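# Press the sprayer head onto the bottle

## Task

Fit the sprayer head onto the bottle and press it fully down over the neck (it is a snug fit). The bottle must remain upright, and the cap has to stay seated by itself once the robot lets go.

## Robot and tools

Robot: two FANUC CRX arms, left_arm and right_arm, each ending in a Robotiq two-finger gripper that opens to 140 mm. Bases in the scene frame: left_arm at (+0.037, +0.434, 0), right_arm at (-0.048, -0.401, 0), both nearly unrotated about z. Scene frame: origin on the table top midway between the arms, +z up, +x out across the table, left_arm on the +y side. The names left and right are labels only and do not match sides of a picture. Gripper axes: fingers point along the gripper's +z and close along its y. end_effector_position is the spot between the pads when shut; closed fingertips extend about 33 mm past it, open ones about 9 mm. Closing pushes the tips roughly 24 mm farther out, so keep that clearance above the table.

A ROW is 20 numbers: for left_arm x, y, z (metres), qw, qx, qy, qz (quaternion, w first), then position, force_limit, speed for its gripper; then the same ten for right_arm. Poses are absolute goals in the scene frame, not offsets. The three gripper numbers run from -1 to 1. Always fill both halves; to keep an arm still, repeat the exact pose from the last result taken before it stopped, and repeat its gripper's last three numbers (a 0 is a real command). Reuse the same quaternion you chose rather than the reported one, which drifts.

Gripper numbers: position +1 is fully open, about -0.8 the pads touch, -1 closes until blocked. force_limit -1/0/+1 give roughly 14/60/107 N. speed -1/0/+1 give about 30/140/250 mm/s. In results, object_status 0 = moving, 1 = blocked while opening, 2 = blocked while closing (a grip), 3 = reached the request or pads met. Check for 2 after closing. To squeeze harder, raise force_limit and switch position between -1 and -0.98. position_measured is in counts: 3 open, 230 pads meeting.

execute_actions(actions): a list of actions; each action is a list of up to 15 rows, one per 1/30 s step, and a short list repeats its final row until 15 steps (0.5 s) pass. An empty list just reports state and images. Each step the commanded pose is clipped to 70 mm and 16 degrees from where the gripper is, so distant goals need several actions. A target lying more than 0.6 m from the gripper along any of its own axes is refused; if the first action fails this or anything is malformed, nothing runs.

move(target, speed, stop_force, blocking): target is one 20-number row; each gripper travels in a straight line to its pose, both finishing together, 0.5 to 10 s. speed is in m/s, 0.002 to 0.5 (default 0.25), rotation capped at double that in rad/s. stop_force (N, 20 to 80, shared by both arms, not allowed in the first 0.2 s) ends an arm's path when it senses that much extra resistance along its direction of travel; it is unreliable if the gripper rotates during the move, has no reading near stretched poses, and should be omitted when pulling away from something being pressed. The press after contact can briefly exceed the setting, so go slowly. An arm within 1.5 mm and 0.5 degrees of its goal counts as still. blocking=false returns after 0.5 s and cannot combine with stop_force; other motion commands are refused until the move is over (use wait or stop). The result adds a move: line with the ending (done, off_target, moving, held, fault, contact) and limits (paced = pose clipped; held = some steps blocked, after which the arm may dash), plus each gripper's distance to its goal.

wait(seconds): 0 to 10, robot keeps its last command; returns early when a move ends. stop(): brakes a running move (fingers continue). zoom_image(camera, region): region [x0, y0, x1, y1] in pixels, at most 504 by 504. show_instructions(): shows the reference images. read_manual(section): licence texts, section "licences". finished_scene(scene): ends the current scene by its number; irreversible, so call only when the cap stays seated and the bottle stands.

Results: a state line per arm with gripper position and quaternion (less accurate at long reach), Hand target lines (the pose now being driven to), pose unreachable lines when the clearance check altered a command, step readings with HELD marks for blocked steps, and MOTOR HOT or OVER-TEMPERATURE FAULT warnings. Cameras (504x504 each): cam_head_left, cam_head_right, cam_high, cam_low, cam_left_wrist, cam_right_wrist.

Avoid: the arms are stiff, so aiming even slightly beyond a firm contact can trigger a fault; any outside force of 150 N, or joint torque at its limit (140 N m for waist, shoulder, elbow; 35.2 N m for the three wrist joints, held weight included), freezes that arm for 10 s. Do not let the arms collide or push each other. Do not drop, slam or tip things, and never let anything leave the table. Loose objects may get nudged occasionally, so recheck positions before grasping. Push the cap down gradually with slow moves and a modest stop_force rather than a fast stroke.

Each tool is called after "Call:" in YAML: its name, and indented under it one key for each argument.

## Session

Call:
execute_actions:
  actions: []

Scene clock: 0.00 s.
left_arm: end_effector_position=(+0.6777, +0.3446, +0.3829) position_measured=3 object_status=3 end_effector_quat_wxyz=(+0.508, -0.104, +0.832, -0.196) | right_arm: end_effector_position=(-0.0862, +0.0767, +0.3855) position_measured=3 object_status=3 end_effector_quat_wxyz=(-0.011, +0.890, -0.041, -0.454)
Joint positions: left_arm=[ 0.001 -0.302 -0.701  1.437 -0.245 -2.622] | right_arm=[ 1.061  0.177  0.44  -0.991 -1.958 -0.073]
Joint velocities: left_arm=[ 0.001  0.    -0.     0.003 -0.     0.002] | right_arm=[ 0.  0.  0. -0.  0.  0.]
Hand target (left_arm): +0.678, +0.345, +0.383; +0.508, -0.104, +0.832, -0.196
Hand target (right_arm): -0.086, +0.077, +0.386; -0.011, +0.890, -0.041, -0.454

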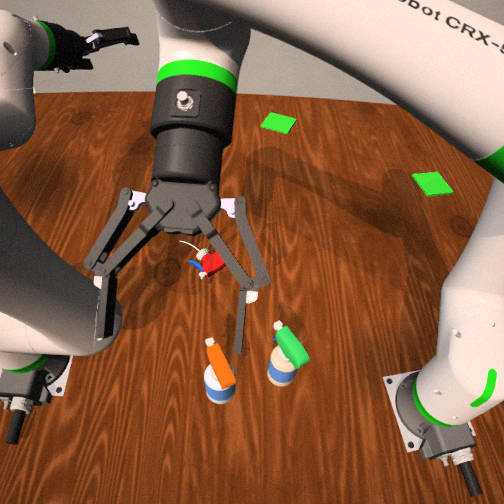

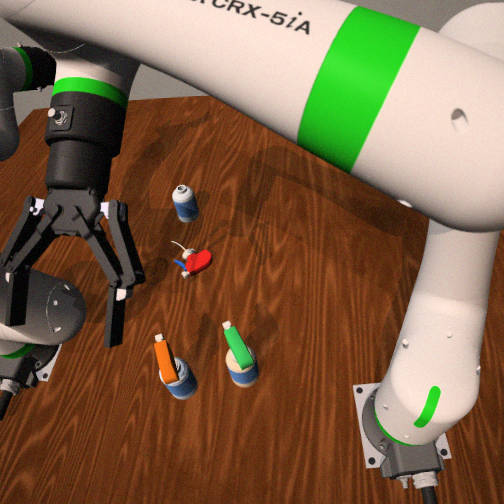

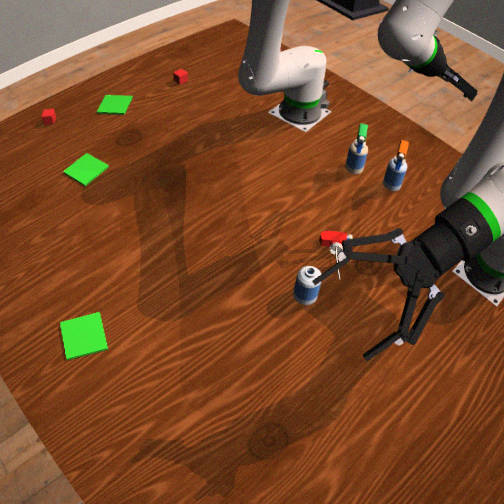

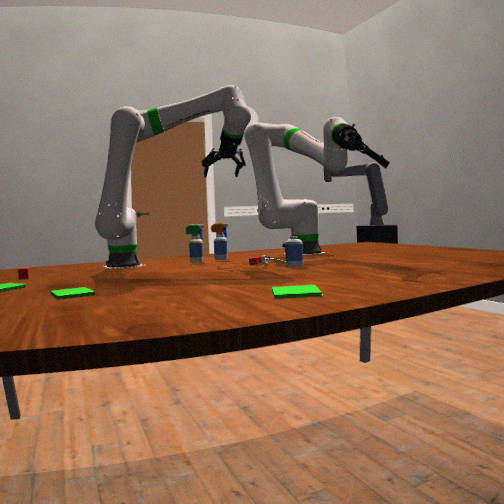

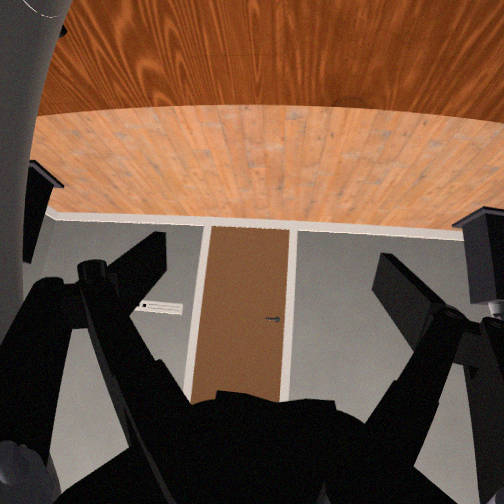

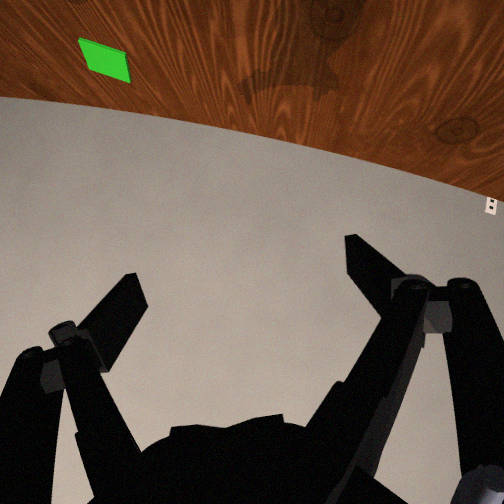

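Call:
show_instructions:

Call:
move:
  target: [0.6777,0.3446,0.3829,0.508,-0.104,0.832,-0.196,1,0,0, 0.49,-0.12,0.2,0.405,-0.58,-0.58,-0.405,1,0,0]
  speed: 0.4

Call:
move:
  target: [0.29,0.09,0.16,0,1,0,0,1,0,0, 0.49,-0.05,0.1,0.405,-0.58,-0.58,-0.405,1,0,0]
  speed: 0.4

Reference images for this scene: manual page 1, manual page 2, manual page 3, manual page 4, manual page 5.

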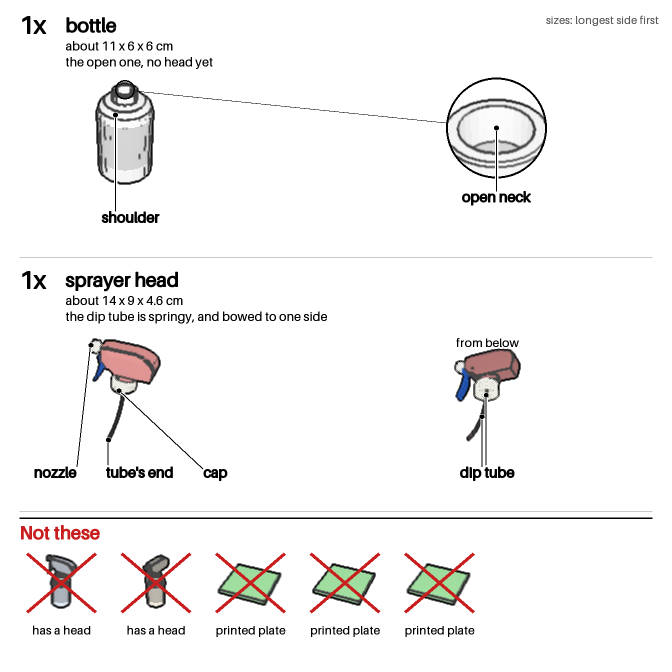

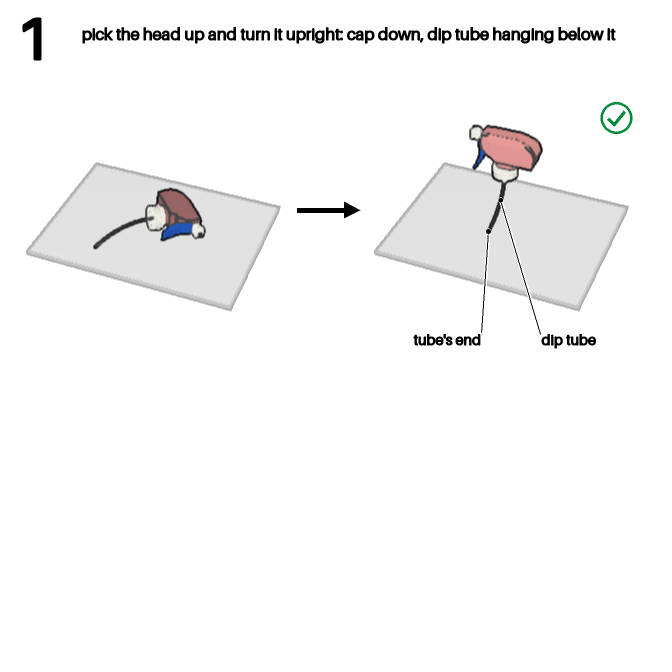

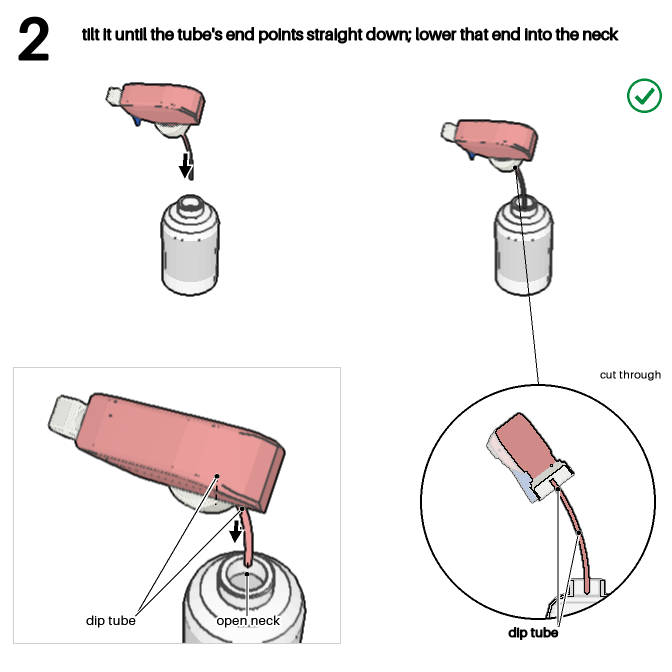

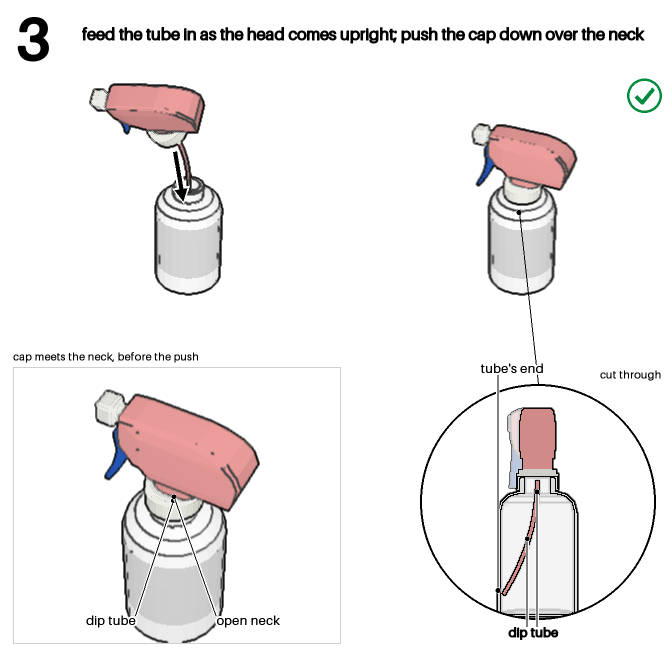

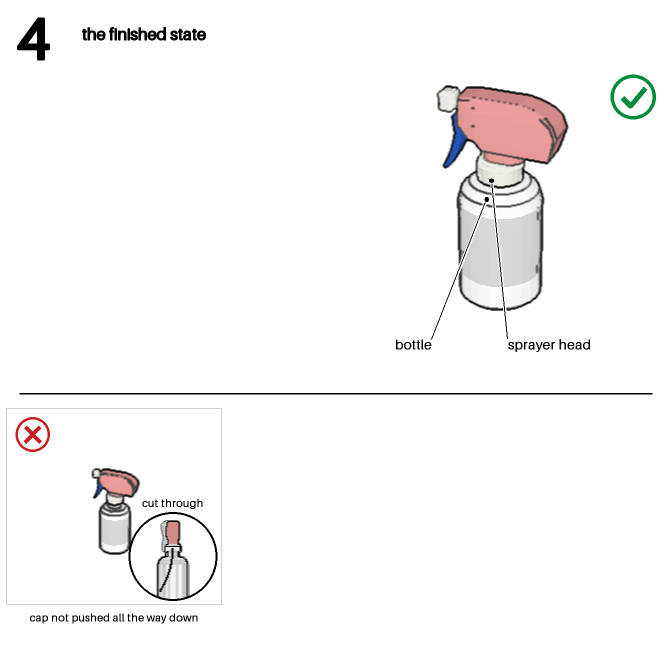

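Scene clock: 7.90 s.
left_arm: end_effector_position=(+0.6777, +0.3446, +0.3829) position_measured=3 object_status=3 end_effector_quat_wxyz=(+0.508, -0.104, +0.832, -0.196) | right_arm: end_effector_position=(+0.4898, -0.1211, +0.2000) position_measured=3 object_status=3 end_effector_quat_wxyz=(-0.408, +0.579, +0.577, +0.406)
Joint positions: left_arm=[-0.001 -0.302 -0.702  1.438 -0.244 -2.622] | right_arm=[-0.172  0.409  0.117 -1.234 -1.497  3.421]
Joint velocities: left_arm=[ 0.002  0.001 -0.    -0.     0.    -0.001] | right_arm=[ 0.001  0.002  0.001  0.    -0.001 -0.   ]
Hand target (left_arm): +0.678, +0.345, +0.383; +0.508, -0.104, +0.832, -0.196
Hand target (right_arm): +0.490, -0.121, +0.200; -0.408, +0.579, +0.577, +0.406
Off the commanded pose (left_arm): 0.000 m, 0 deg.
Off the commanded pose (right_arm): 0.001 m, 0 deg.
move: done

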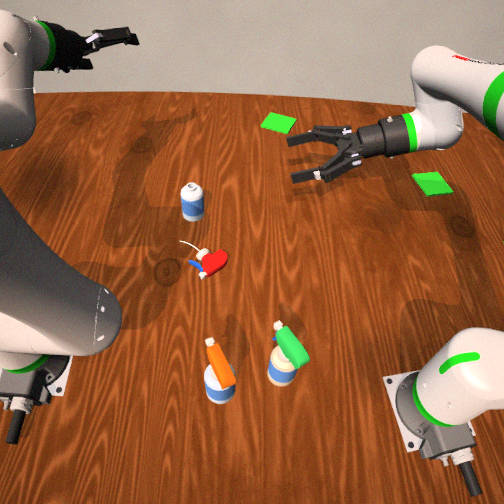

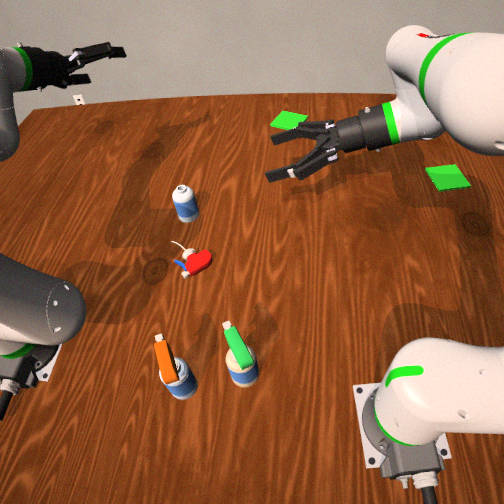

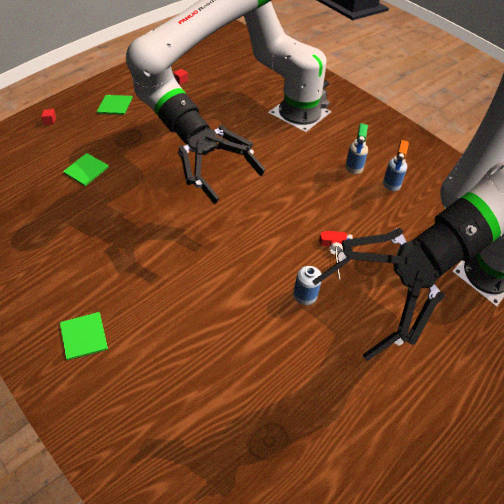

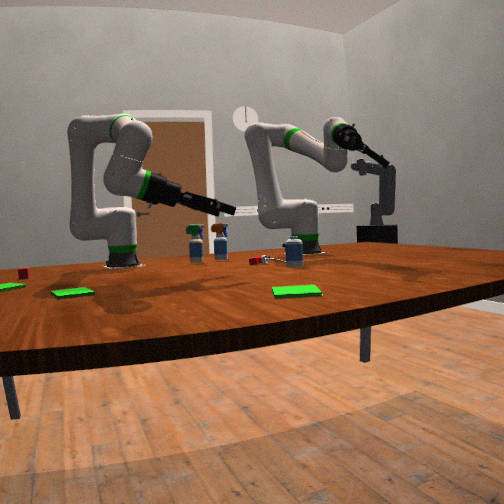

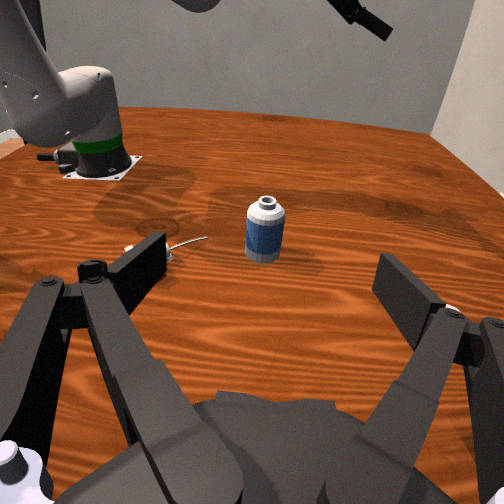

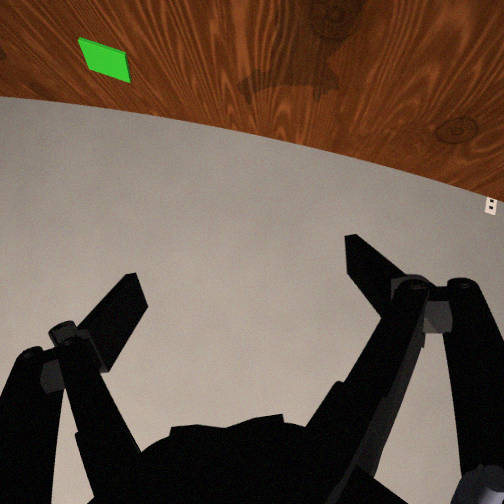

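Scene clock: 12.00 s.
left_arm: end_effector_position=(+0.2907, +0.0894, +0.1591) position_measured=3 object_status=3 end_effector_quat_wxyz=(+0.002, +1.000, -0.001, -0.001) | right_arm: end_effector_position=(+0.4899, -0.0500, +0.0999) position_measured=3 object_status=3 end_effector_quat_wxyz=(-0.405, +0.580, +0.580, +0.405)
Joint positions: left_arm=[-1.263 -0.038 -0.222  3.145  1.385 -0.332] | right_arm=[-0.052  0.552  0.067 -1.296 -1.328  3.576]
Joint velocities: left_arm=[ 0.    -0.001 -0.001 -0.002 -0.001  0.002] | right_arm=[-0.001  0.    -0.     0.     0.002 -0.001]
Hand target (left_arm): +0.291, +0.089, +0.159; +0.002, +1.000, -0.001, -0.001
Hand target (right_arm): +0.490, -0.050, +0.100; -0.405, +0.580, +0.580, +0.405
Off the commanded pose (left_arm): 0.001 m, 0 deg.
Off the commanded pose (right_arm): 0.000 m, 0 deg.
move: done; limits=paced

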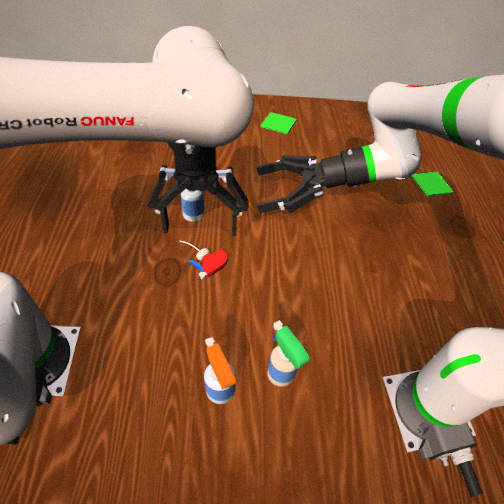

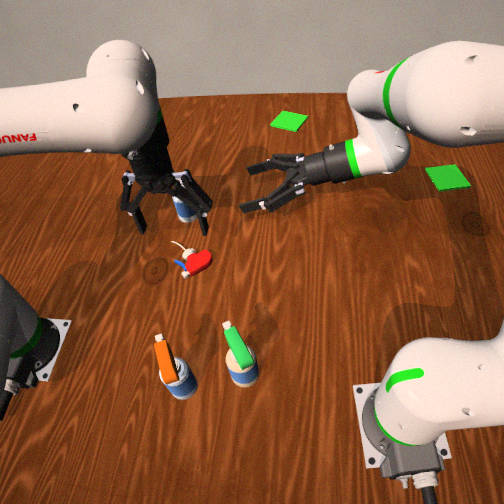

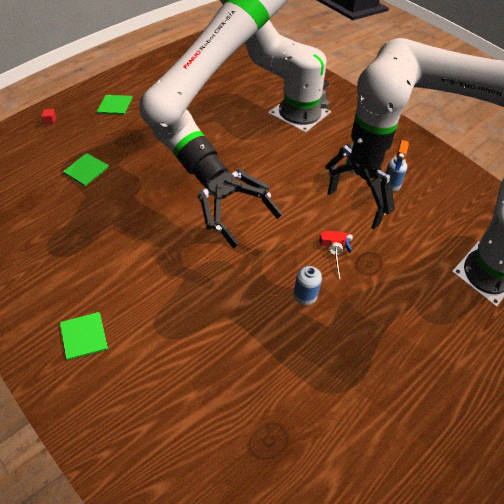

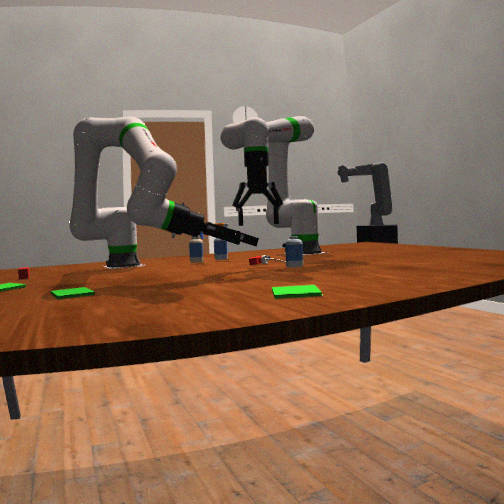

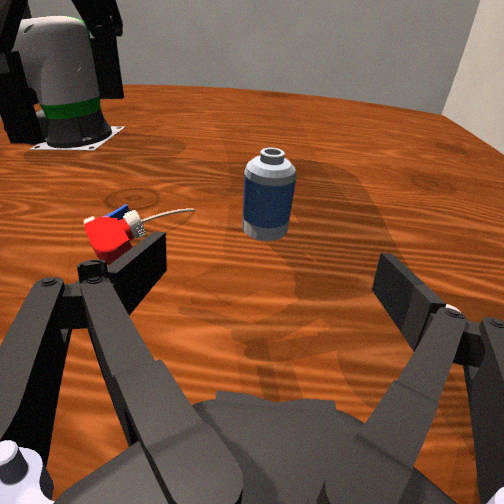

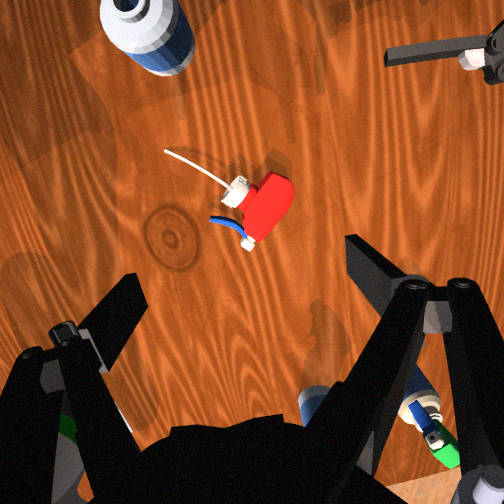

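Call:
move:
  target: [0.296,0.05,0.06,0,0.419,-0.908,0,0.6,0,0, 0.49,-0.05,0.1,0.405,-0.58,-0.58,-0.405,1,0,0]
  speed: 0.3

Scene clock: 23.00 s.
left_arm: end_effector_position=(+0.2962, +0.0495, +0.0601) position_measured=53 object_status=3 end_effector_quat_wxyz=(-0.000, -0.419, +0.908, -0.000) | right_arm: end_effector_position=(+0.4900, -0.0500, +0.1000) position_measured=3 object_status=3 end_effector_quat_wxyz=(-0.405, +0.580, +0.580, +0.405)
Joint positions: left_arm=[-1.283  0.127 -0.292  3.142  1.151 -2.586] | right_arm=[-0.052  0.553  0.067 -1.296 -1.329  3.576]
Joint velocities: left_arm=[ 0.    -0.     0.001 -0.001  0.    -0.   ] | right_arm=[ 0.002  0.    -0.    -0.     0.    -0.001]
Hand target (left_arm): +0.296, +0.050, +0.060; -0.000, -0.419, +0.908, -0.000
Hand target (right_arm): +0.490, -0.050, +0.100; -0.405, +0.580, +0.580, +0.405
Off the commanded pose (left_arm): 0.001 m, 0 deg.
Off the commanded pose (right_arm): 0.000 m, 0 deg.
move: done

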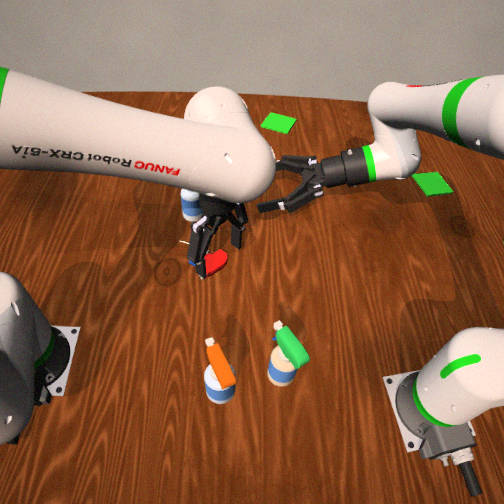

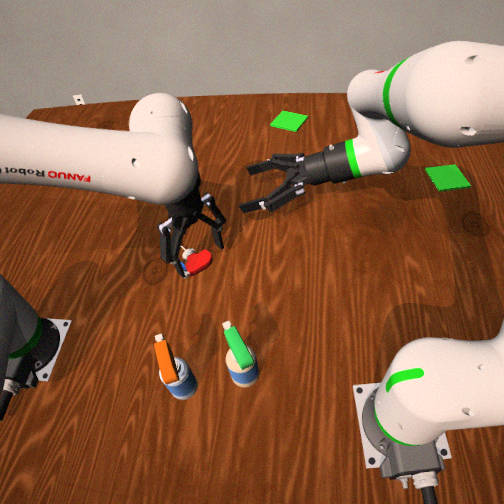

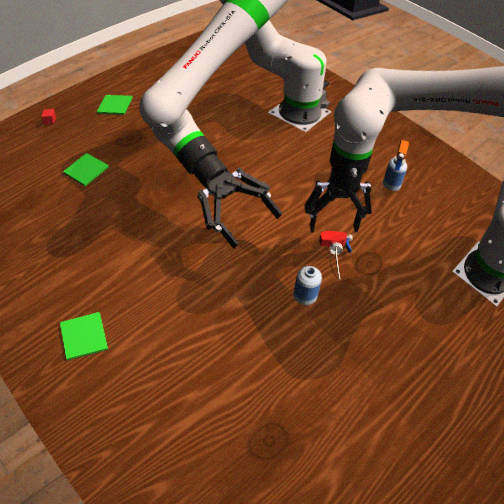

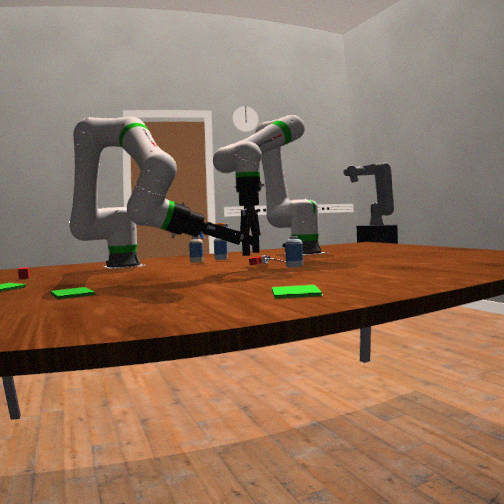

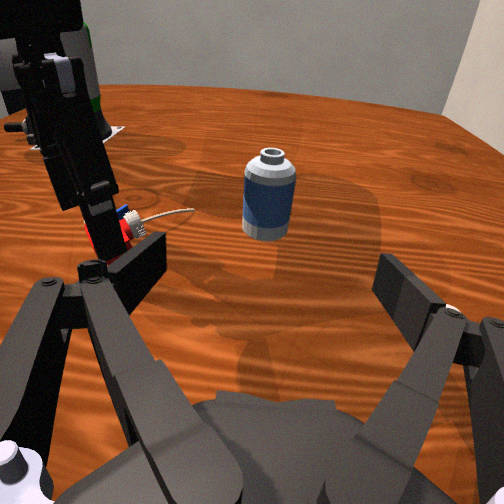

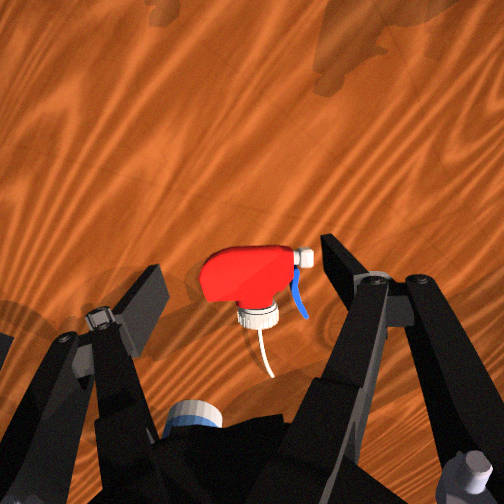

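Call:
move:
  target: [0.295,0.063,0.028,0,0.350,-0.937,0,0.7,0,0, 0.49,-0.05,0.1,0.405,-0.58,-0.58,-0.405,1,0,0]
  speed: 0.1

Scene clock: 30.63 s.
left_arm: end_effector_position=(+0.2951, +0.0628, +0.0280) position_measured=41 object_status=3 end_effector_quat_wxyz=(+0.000, -0.350, +0.937, -0.000) | right_arm: end_effector_position=(+0.4900, -0.0500, +0.1000) position_measured=3 object_status=3 end_effector_quat_wxyz=(-0.405, +0.580, +0.580, +0.405)
Joint positions: left_arm=[-1.276  0.136 -0.366  3.141  1.069 -2.743] | right_arm=[-0.052  0.553  0.067 -1.296 -1.329  3.576]
Joint velocities: left_arm=[-0.001  0.001 -0.     0.002 -0.    -0.002] | right_arm=[-0.    -0.     0.     0.001 -0.002 -0.   ]
Hand target (left_arm): +0.295, +0.063, +0.028; -0.000, -0.350, +0.937, +0.000
Hand target (right_arm): +0.490, -0.050, +0.100; -0.405, +0.580, +0.580, +0.405
Off the commanded pose (left_arm): 0.000 m, 0 deg.
Off the commanded pose (right_arm): 0.000 m, 0 deg.
move: done

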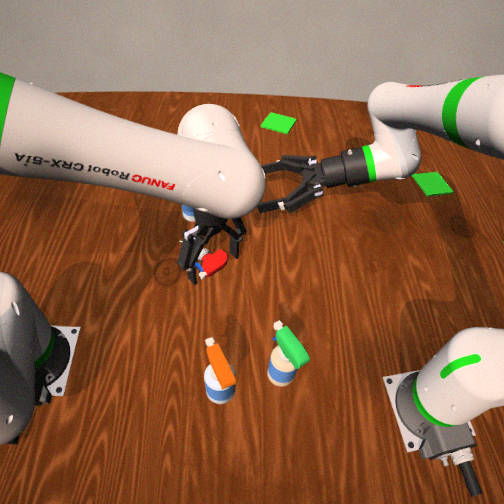

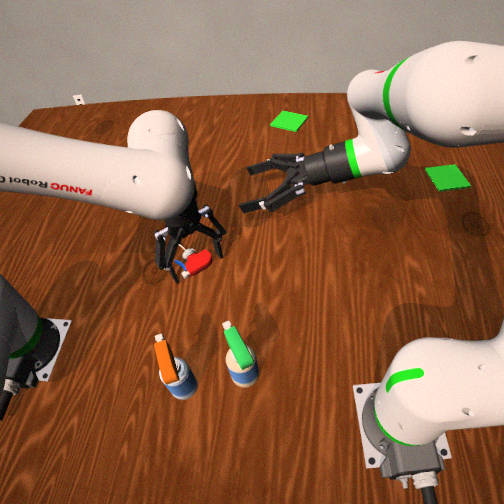

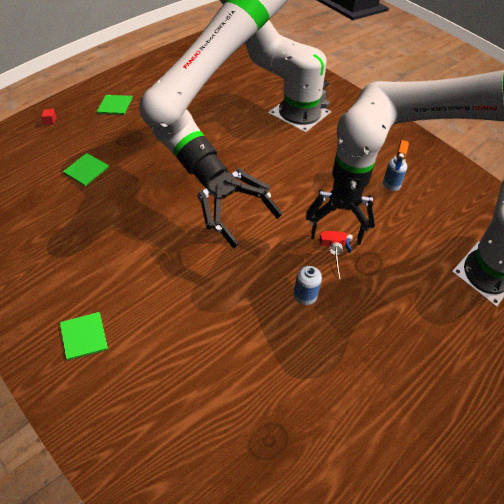

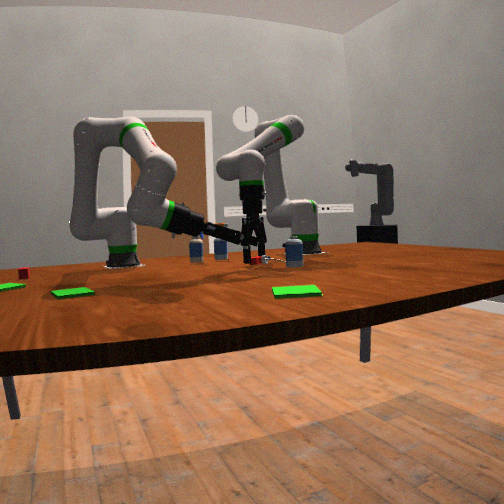

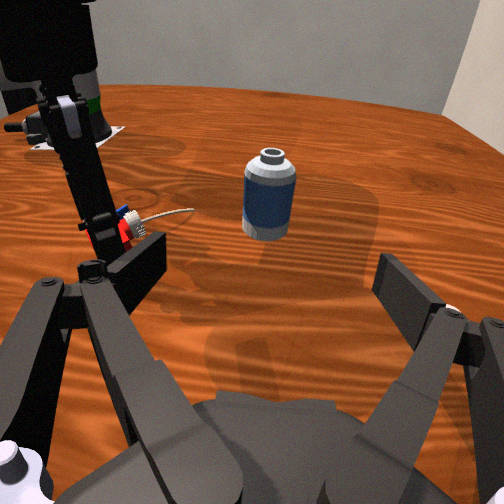

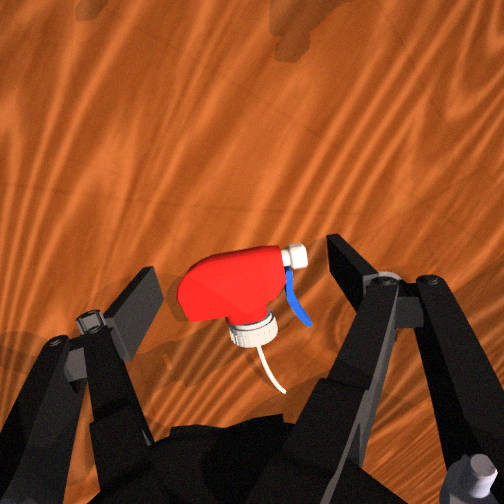

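Matches scene 1's grasp. Close, lift, and move the right arm to the bottle.

Call:
move:
  target: [0.295,0.063,0.028,0,0.350,-0.937,0,-1,0.5,0, 0.49,-0.05,0.1,0.405,-0.58,-0.58,-0.405,1,0,0]
  speed: 0.1

Call:
move:
  target: [0.295,0.063,0.25,0,0.350,-0.937,0,-1,0.5,0, 0.487,0.02,0.08,0.405,-0.58,-0.58,-0.405,1,0,0]
  speed: 0.3

Call:
move:
  target: [0.42,0.22,0.32,0.5,0.5,-0.5,0.5,-1,0.5,0, 0.487,0.135,0.05,0.405,-0.58,-0.58,-0.405,1,0,0]
  speed: 0.25

Scene clock: 34.40 s.
left_arm: end_effector_position=(+0.2950, +0.0630, +0.0280) position_measured=100 object_status=2 end_effector_quat_wxyz=(+0.000, -0.350, +0.937, -0.000) | right_arm: end_effector_position=(+0.4900, -0.0500, +0.1000) position_measured=3 object_status=3 end_effector_quat_wxyz=(-0.405, +0.580, +0.580, +0.405)
Joint positions: left_arm=[-1.276  0.135 -0.366  3.142  1.069 -2.743] | right_arm=[-0.052  0.553  0.067 -1.296 -1.329  3.576]
Joint velocities: left_arm=[-0.    -0.001 -0.     0.002  0.    -0.   ] | right_arm=[-0.001 -0.     0.    -0.001  0.001  0.001]
Hand target (left_arm): +0.295, +0.063, +0.028; -0.000, -0.350, +0.937, -0.000
Hand target (right_arm): +0.490, -0.050, +0.100; -0.405, +0.580, +0.580, +0.405
Off the commanded pose (left_arm): 0.000 m, 0 deg.
Off the commanded pose (right_arm): 0.000 m, 0 deg.
move: done

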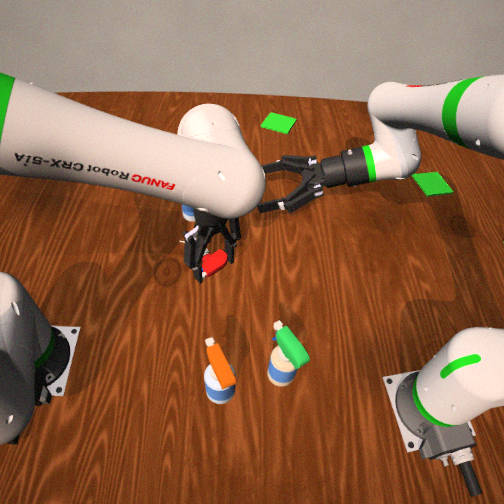

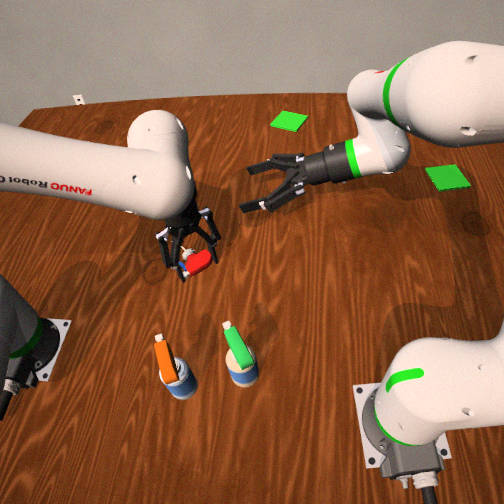

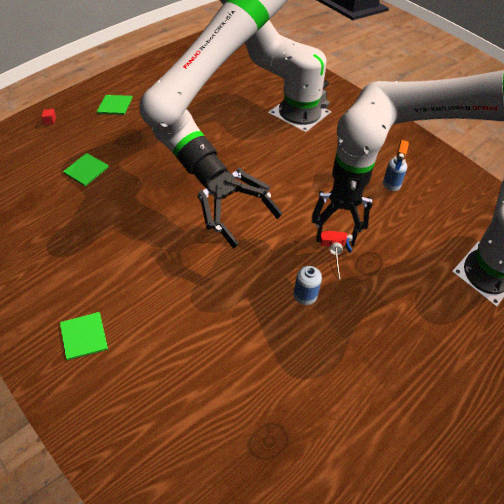

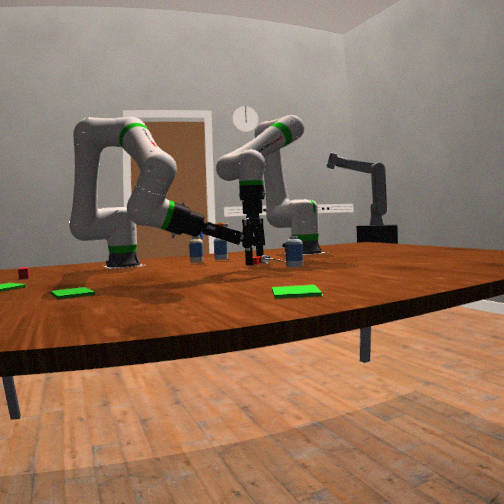

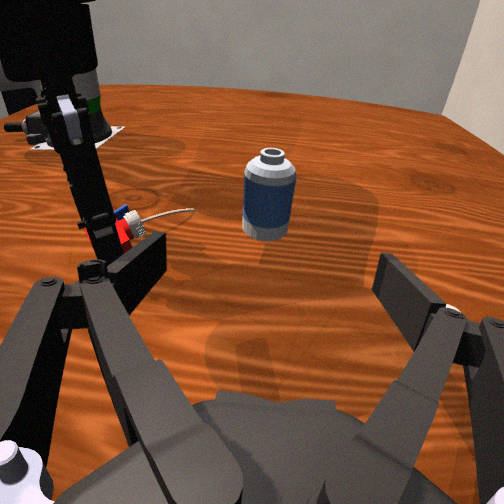

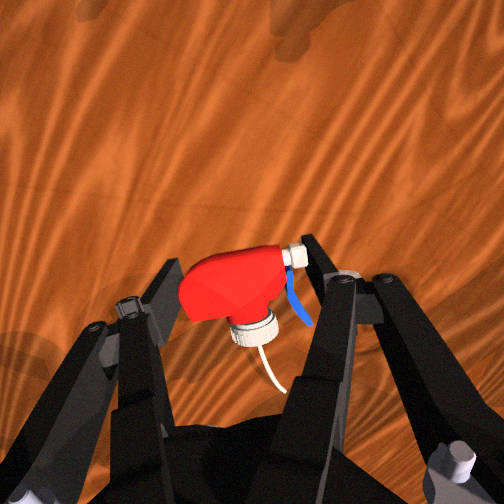

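Scene clock: 35.60 s.
left_arm: end_effector_position=(+0.2947, +0.0641, +0.2501) position_measured=100 object_status=2 end_effector_quat_wxyz=(+0.000, -0.350, +0.937, +0.000) | right_arm: end_effector_position=(+0.4871, +0.0200, +0.0799) position_measured=3 object_status=3 end_effector_quat_wxyz=(-0.405, +0.580, +0.580, +0.405)
Joint positions: left_arm=[-1.276  0.004  0.031  3.141  1.598 -2.742] | right_arm=[ 0.064  0.594  0.079 -1.353 -1.223  3.58 ]
Joint velocities: left_arm=[ 0.001  0.     0.001  0.002  0.    -0.001] | right_arm=[ 0.001 -0.     0.    -0.001  0.001  0.002]
Hand target (left_arm): +0.295, +0.064, +0.250; +0.000, -0.350, +0.937, -0.000
Hand target (right_arm): +0.487, +0.020, +0.080; -0.405, +0.580, +0.580, +0.405
Off the commanded pose (left_arm): 0.001 m, 0 deg.
Off the commanded pose (right_arm): 0.000 m, 0 deg.
move: done

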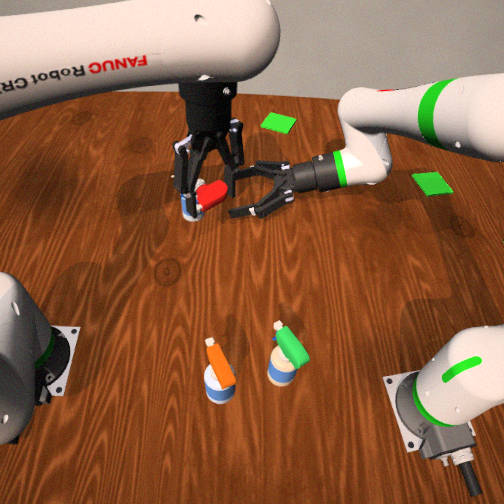

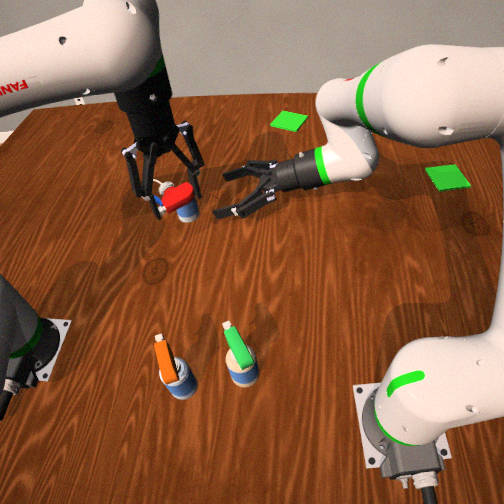

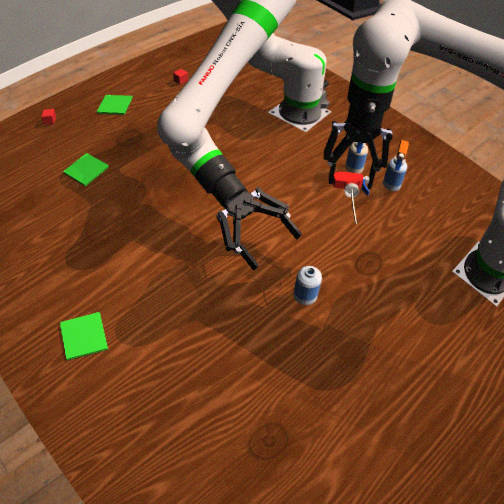

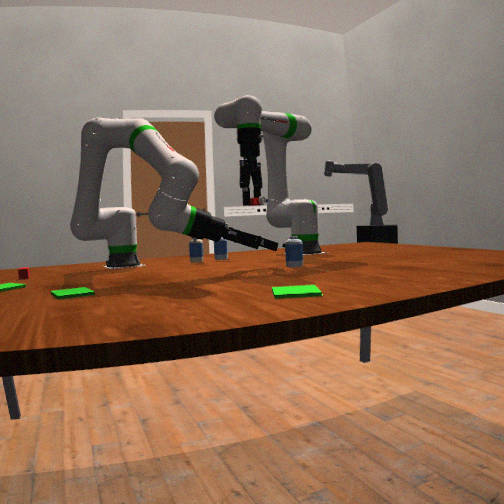

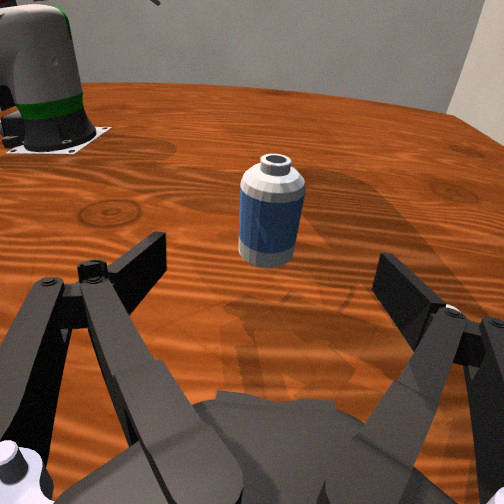

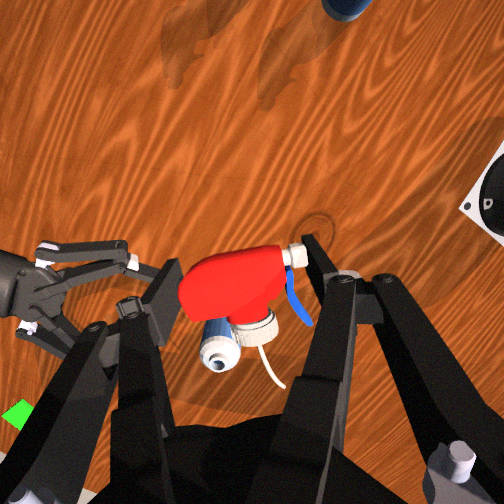

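Scene clock: 41.60 s.
left_arm: end_effector_position=(+0.4185, +0.2186, +0.3198) position_measured=100 object_status=2 end_effector_quat_wxyz=(+0.267, +0.658, -0.293, +0.640) | right_arm: end_effector_position=(+0.4871, +0.1349, +0.0497) position_measured=3 object_status=3 end_effector_quat_wxyz=(-0.405, +0.580, +0.580, +0.405)
Joint positions: left_arm=[-0.837 -1.108 -1.185  3.157 -0.04  -1.61 ] | right_arm=[ 0.243  0.698  0.174 -1.433 -1.068  3.559]
Joint velocities: left_arm=[-0.     0.001 -0.001  0.001 -0.008  0.022] | right_arm=[-0.001  0.     0.    -0.001 -0.     0.002]
Hand target (left_arm): +0.418, +0.219, +0.320; +0.268, +0.658, -0.292, +0.640
Hand target (right_arm): +0.487, +0.135, +0.050; -0.405, +0.580, +0.580, +0.405
Off the commanded pose (left_arm): 0.002 m, 43 deg; orientation clipped at the last step of the last action.
Off the commanded pose (right_arm): 0.000 m, 0 deg.
joint sent to its limit (left arm) — the command would take joint 3 (elbow) past its lower limit, so that joint was sent only as far as its limit.
move: off_target (left_arm); limits=paced

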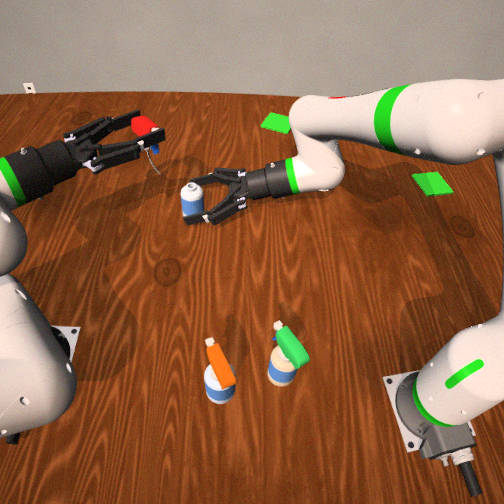

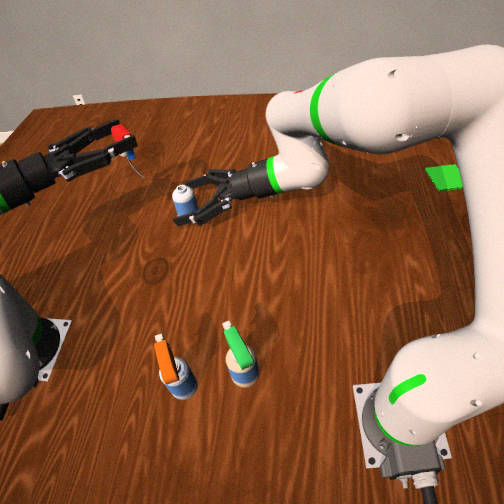

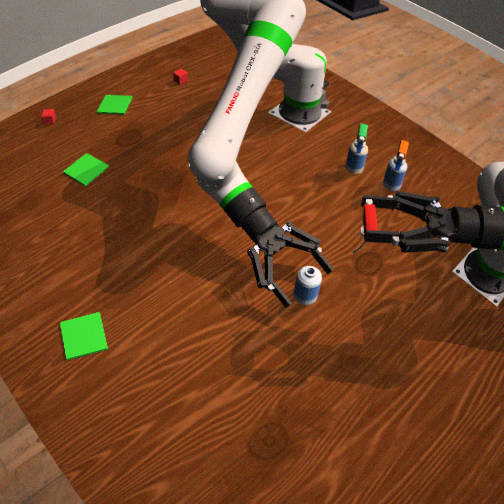

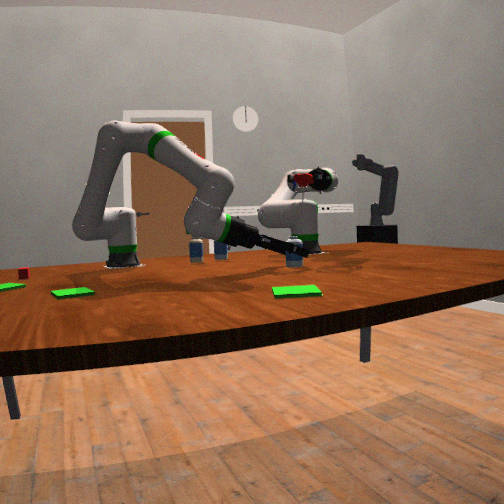

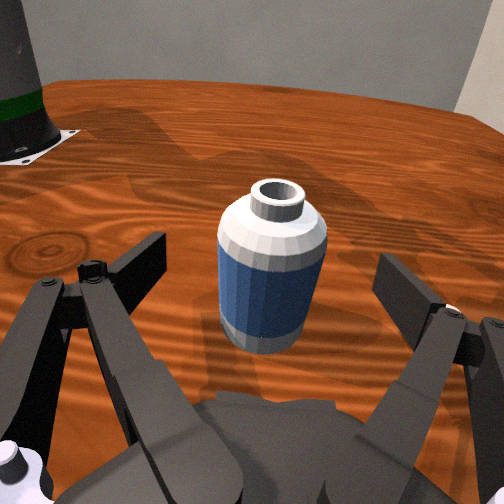

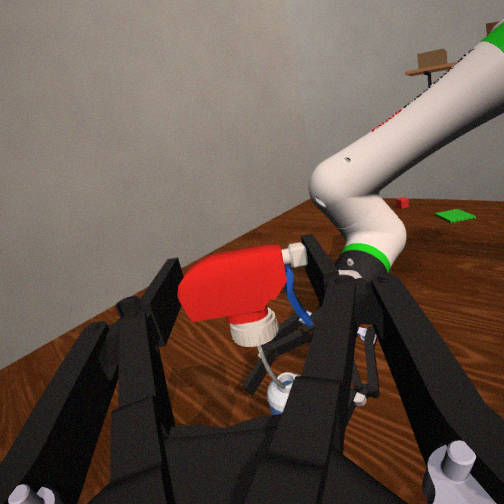

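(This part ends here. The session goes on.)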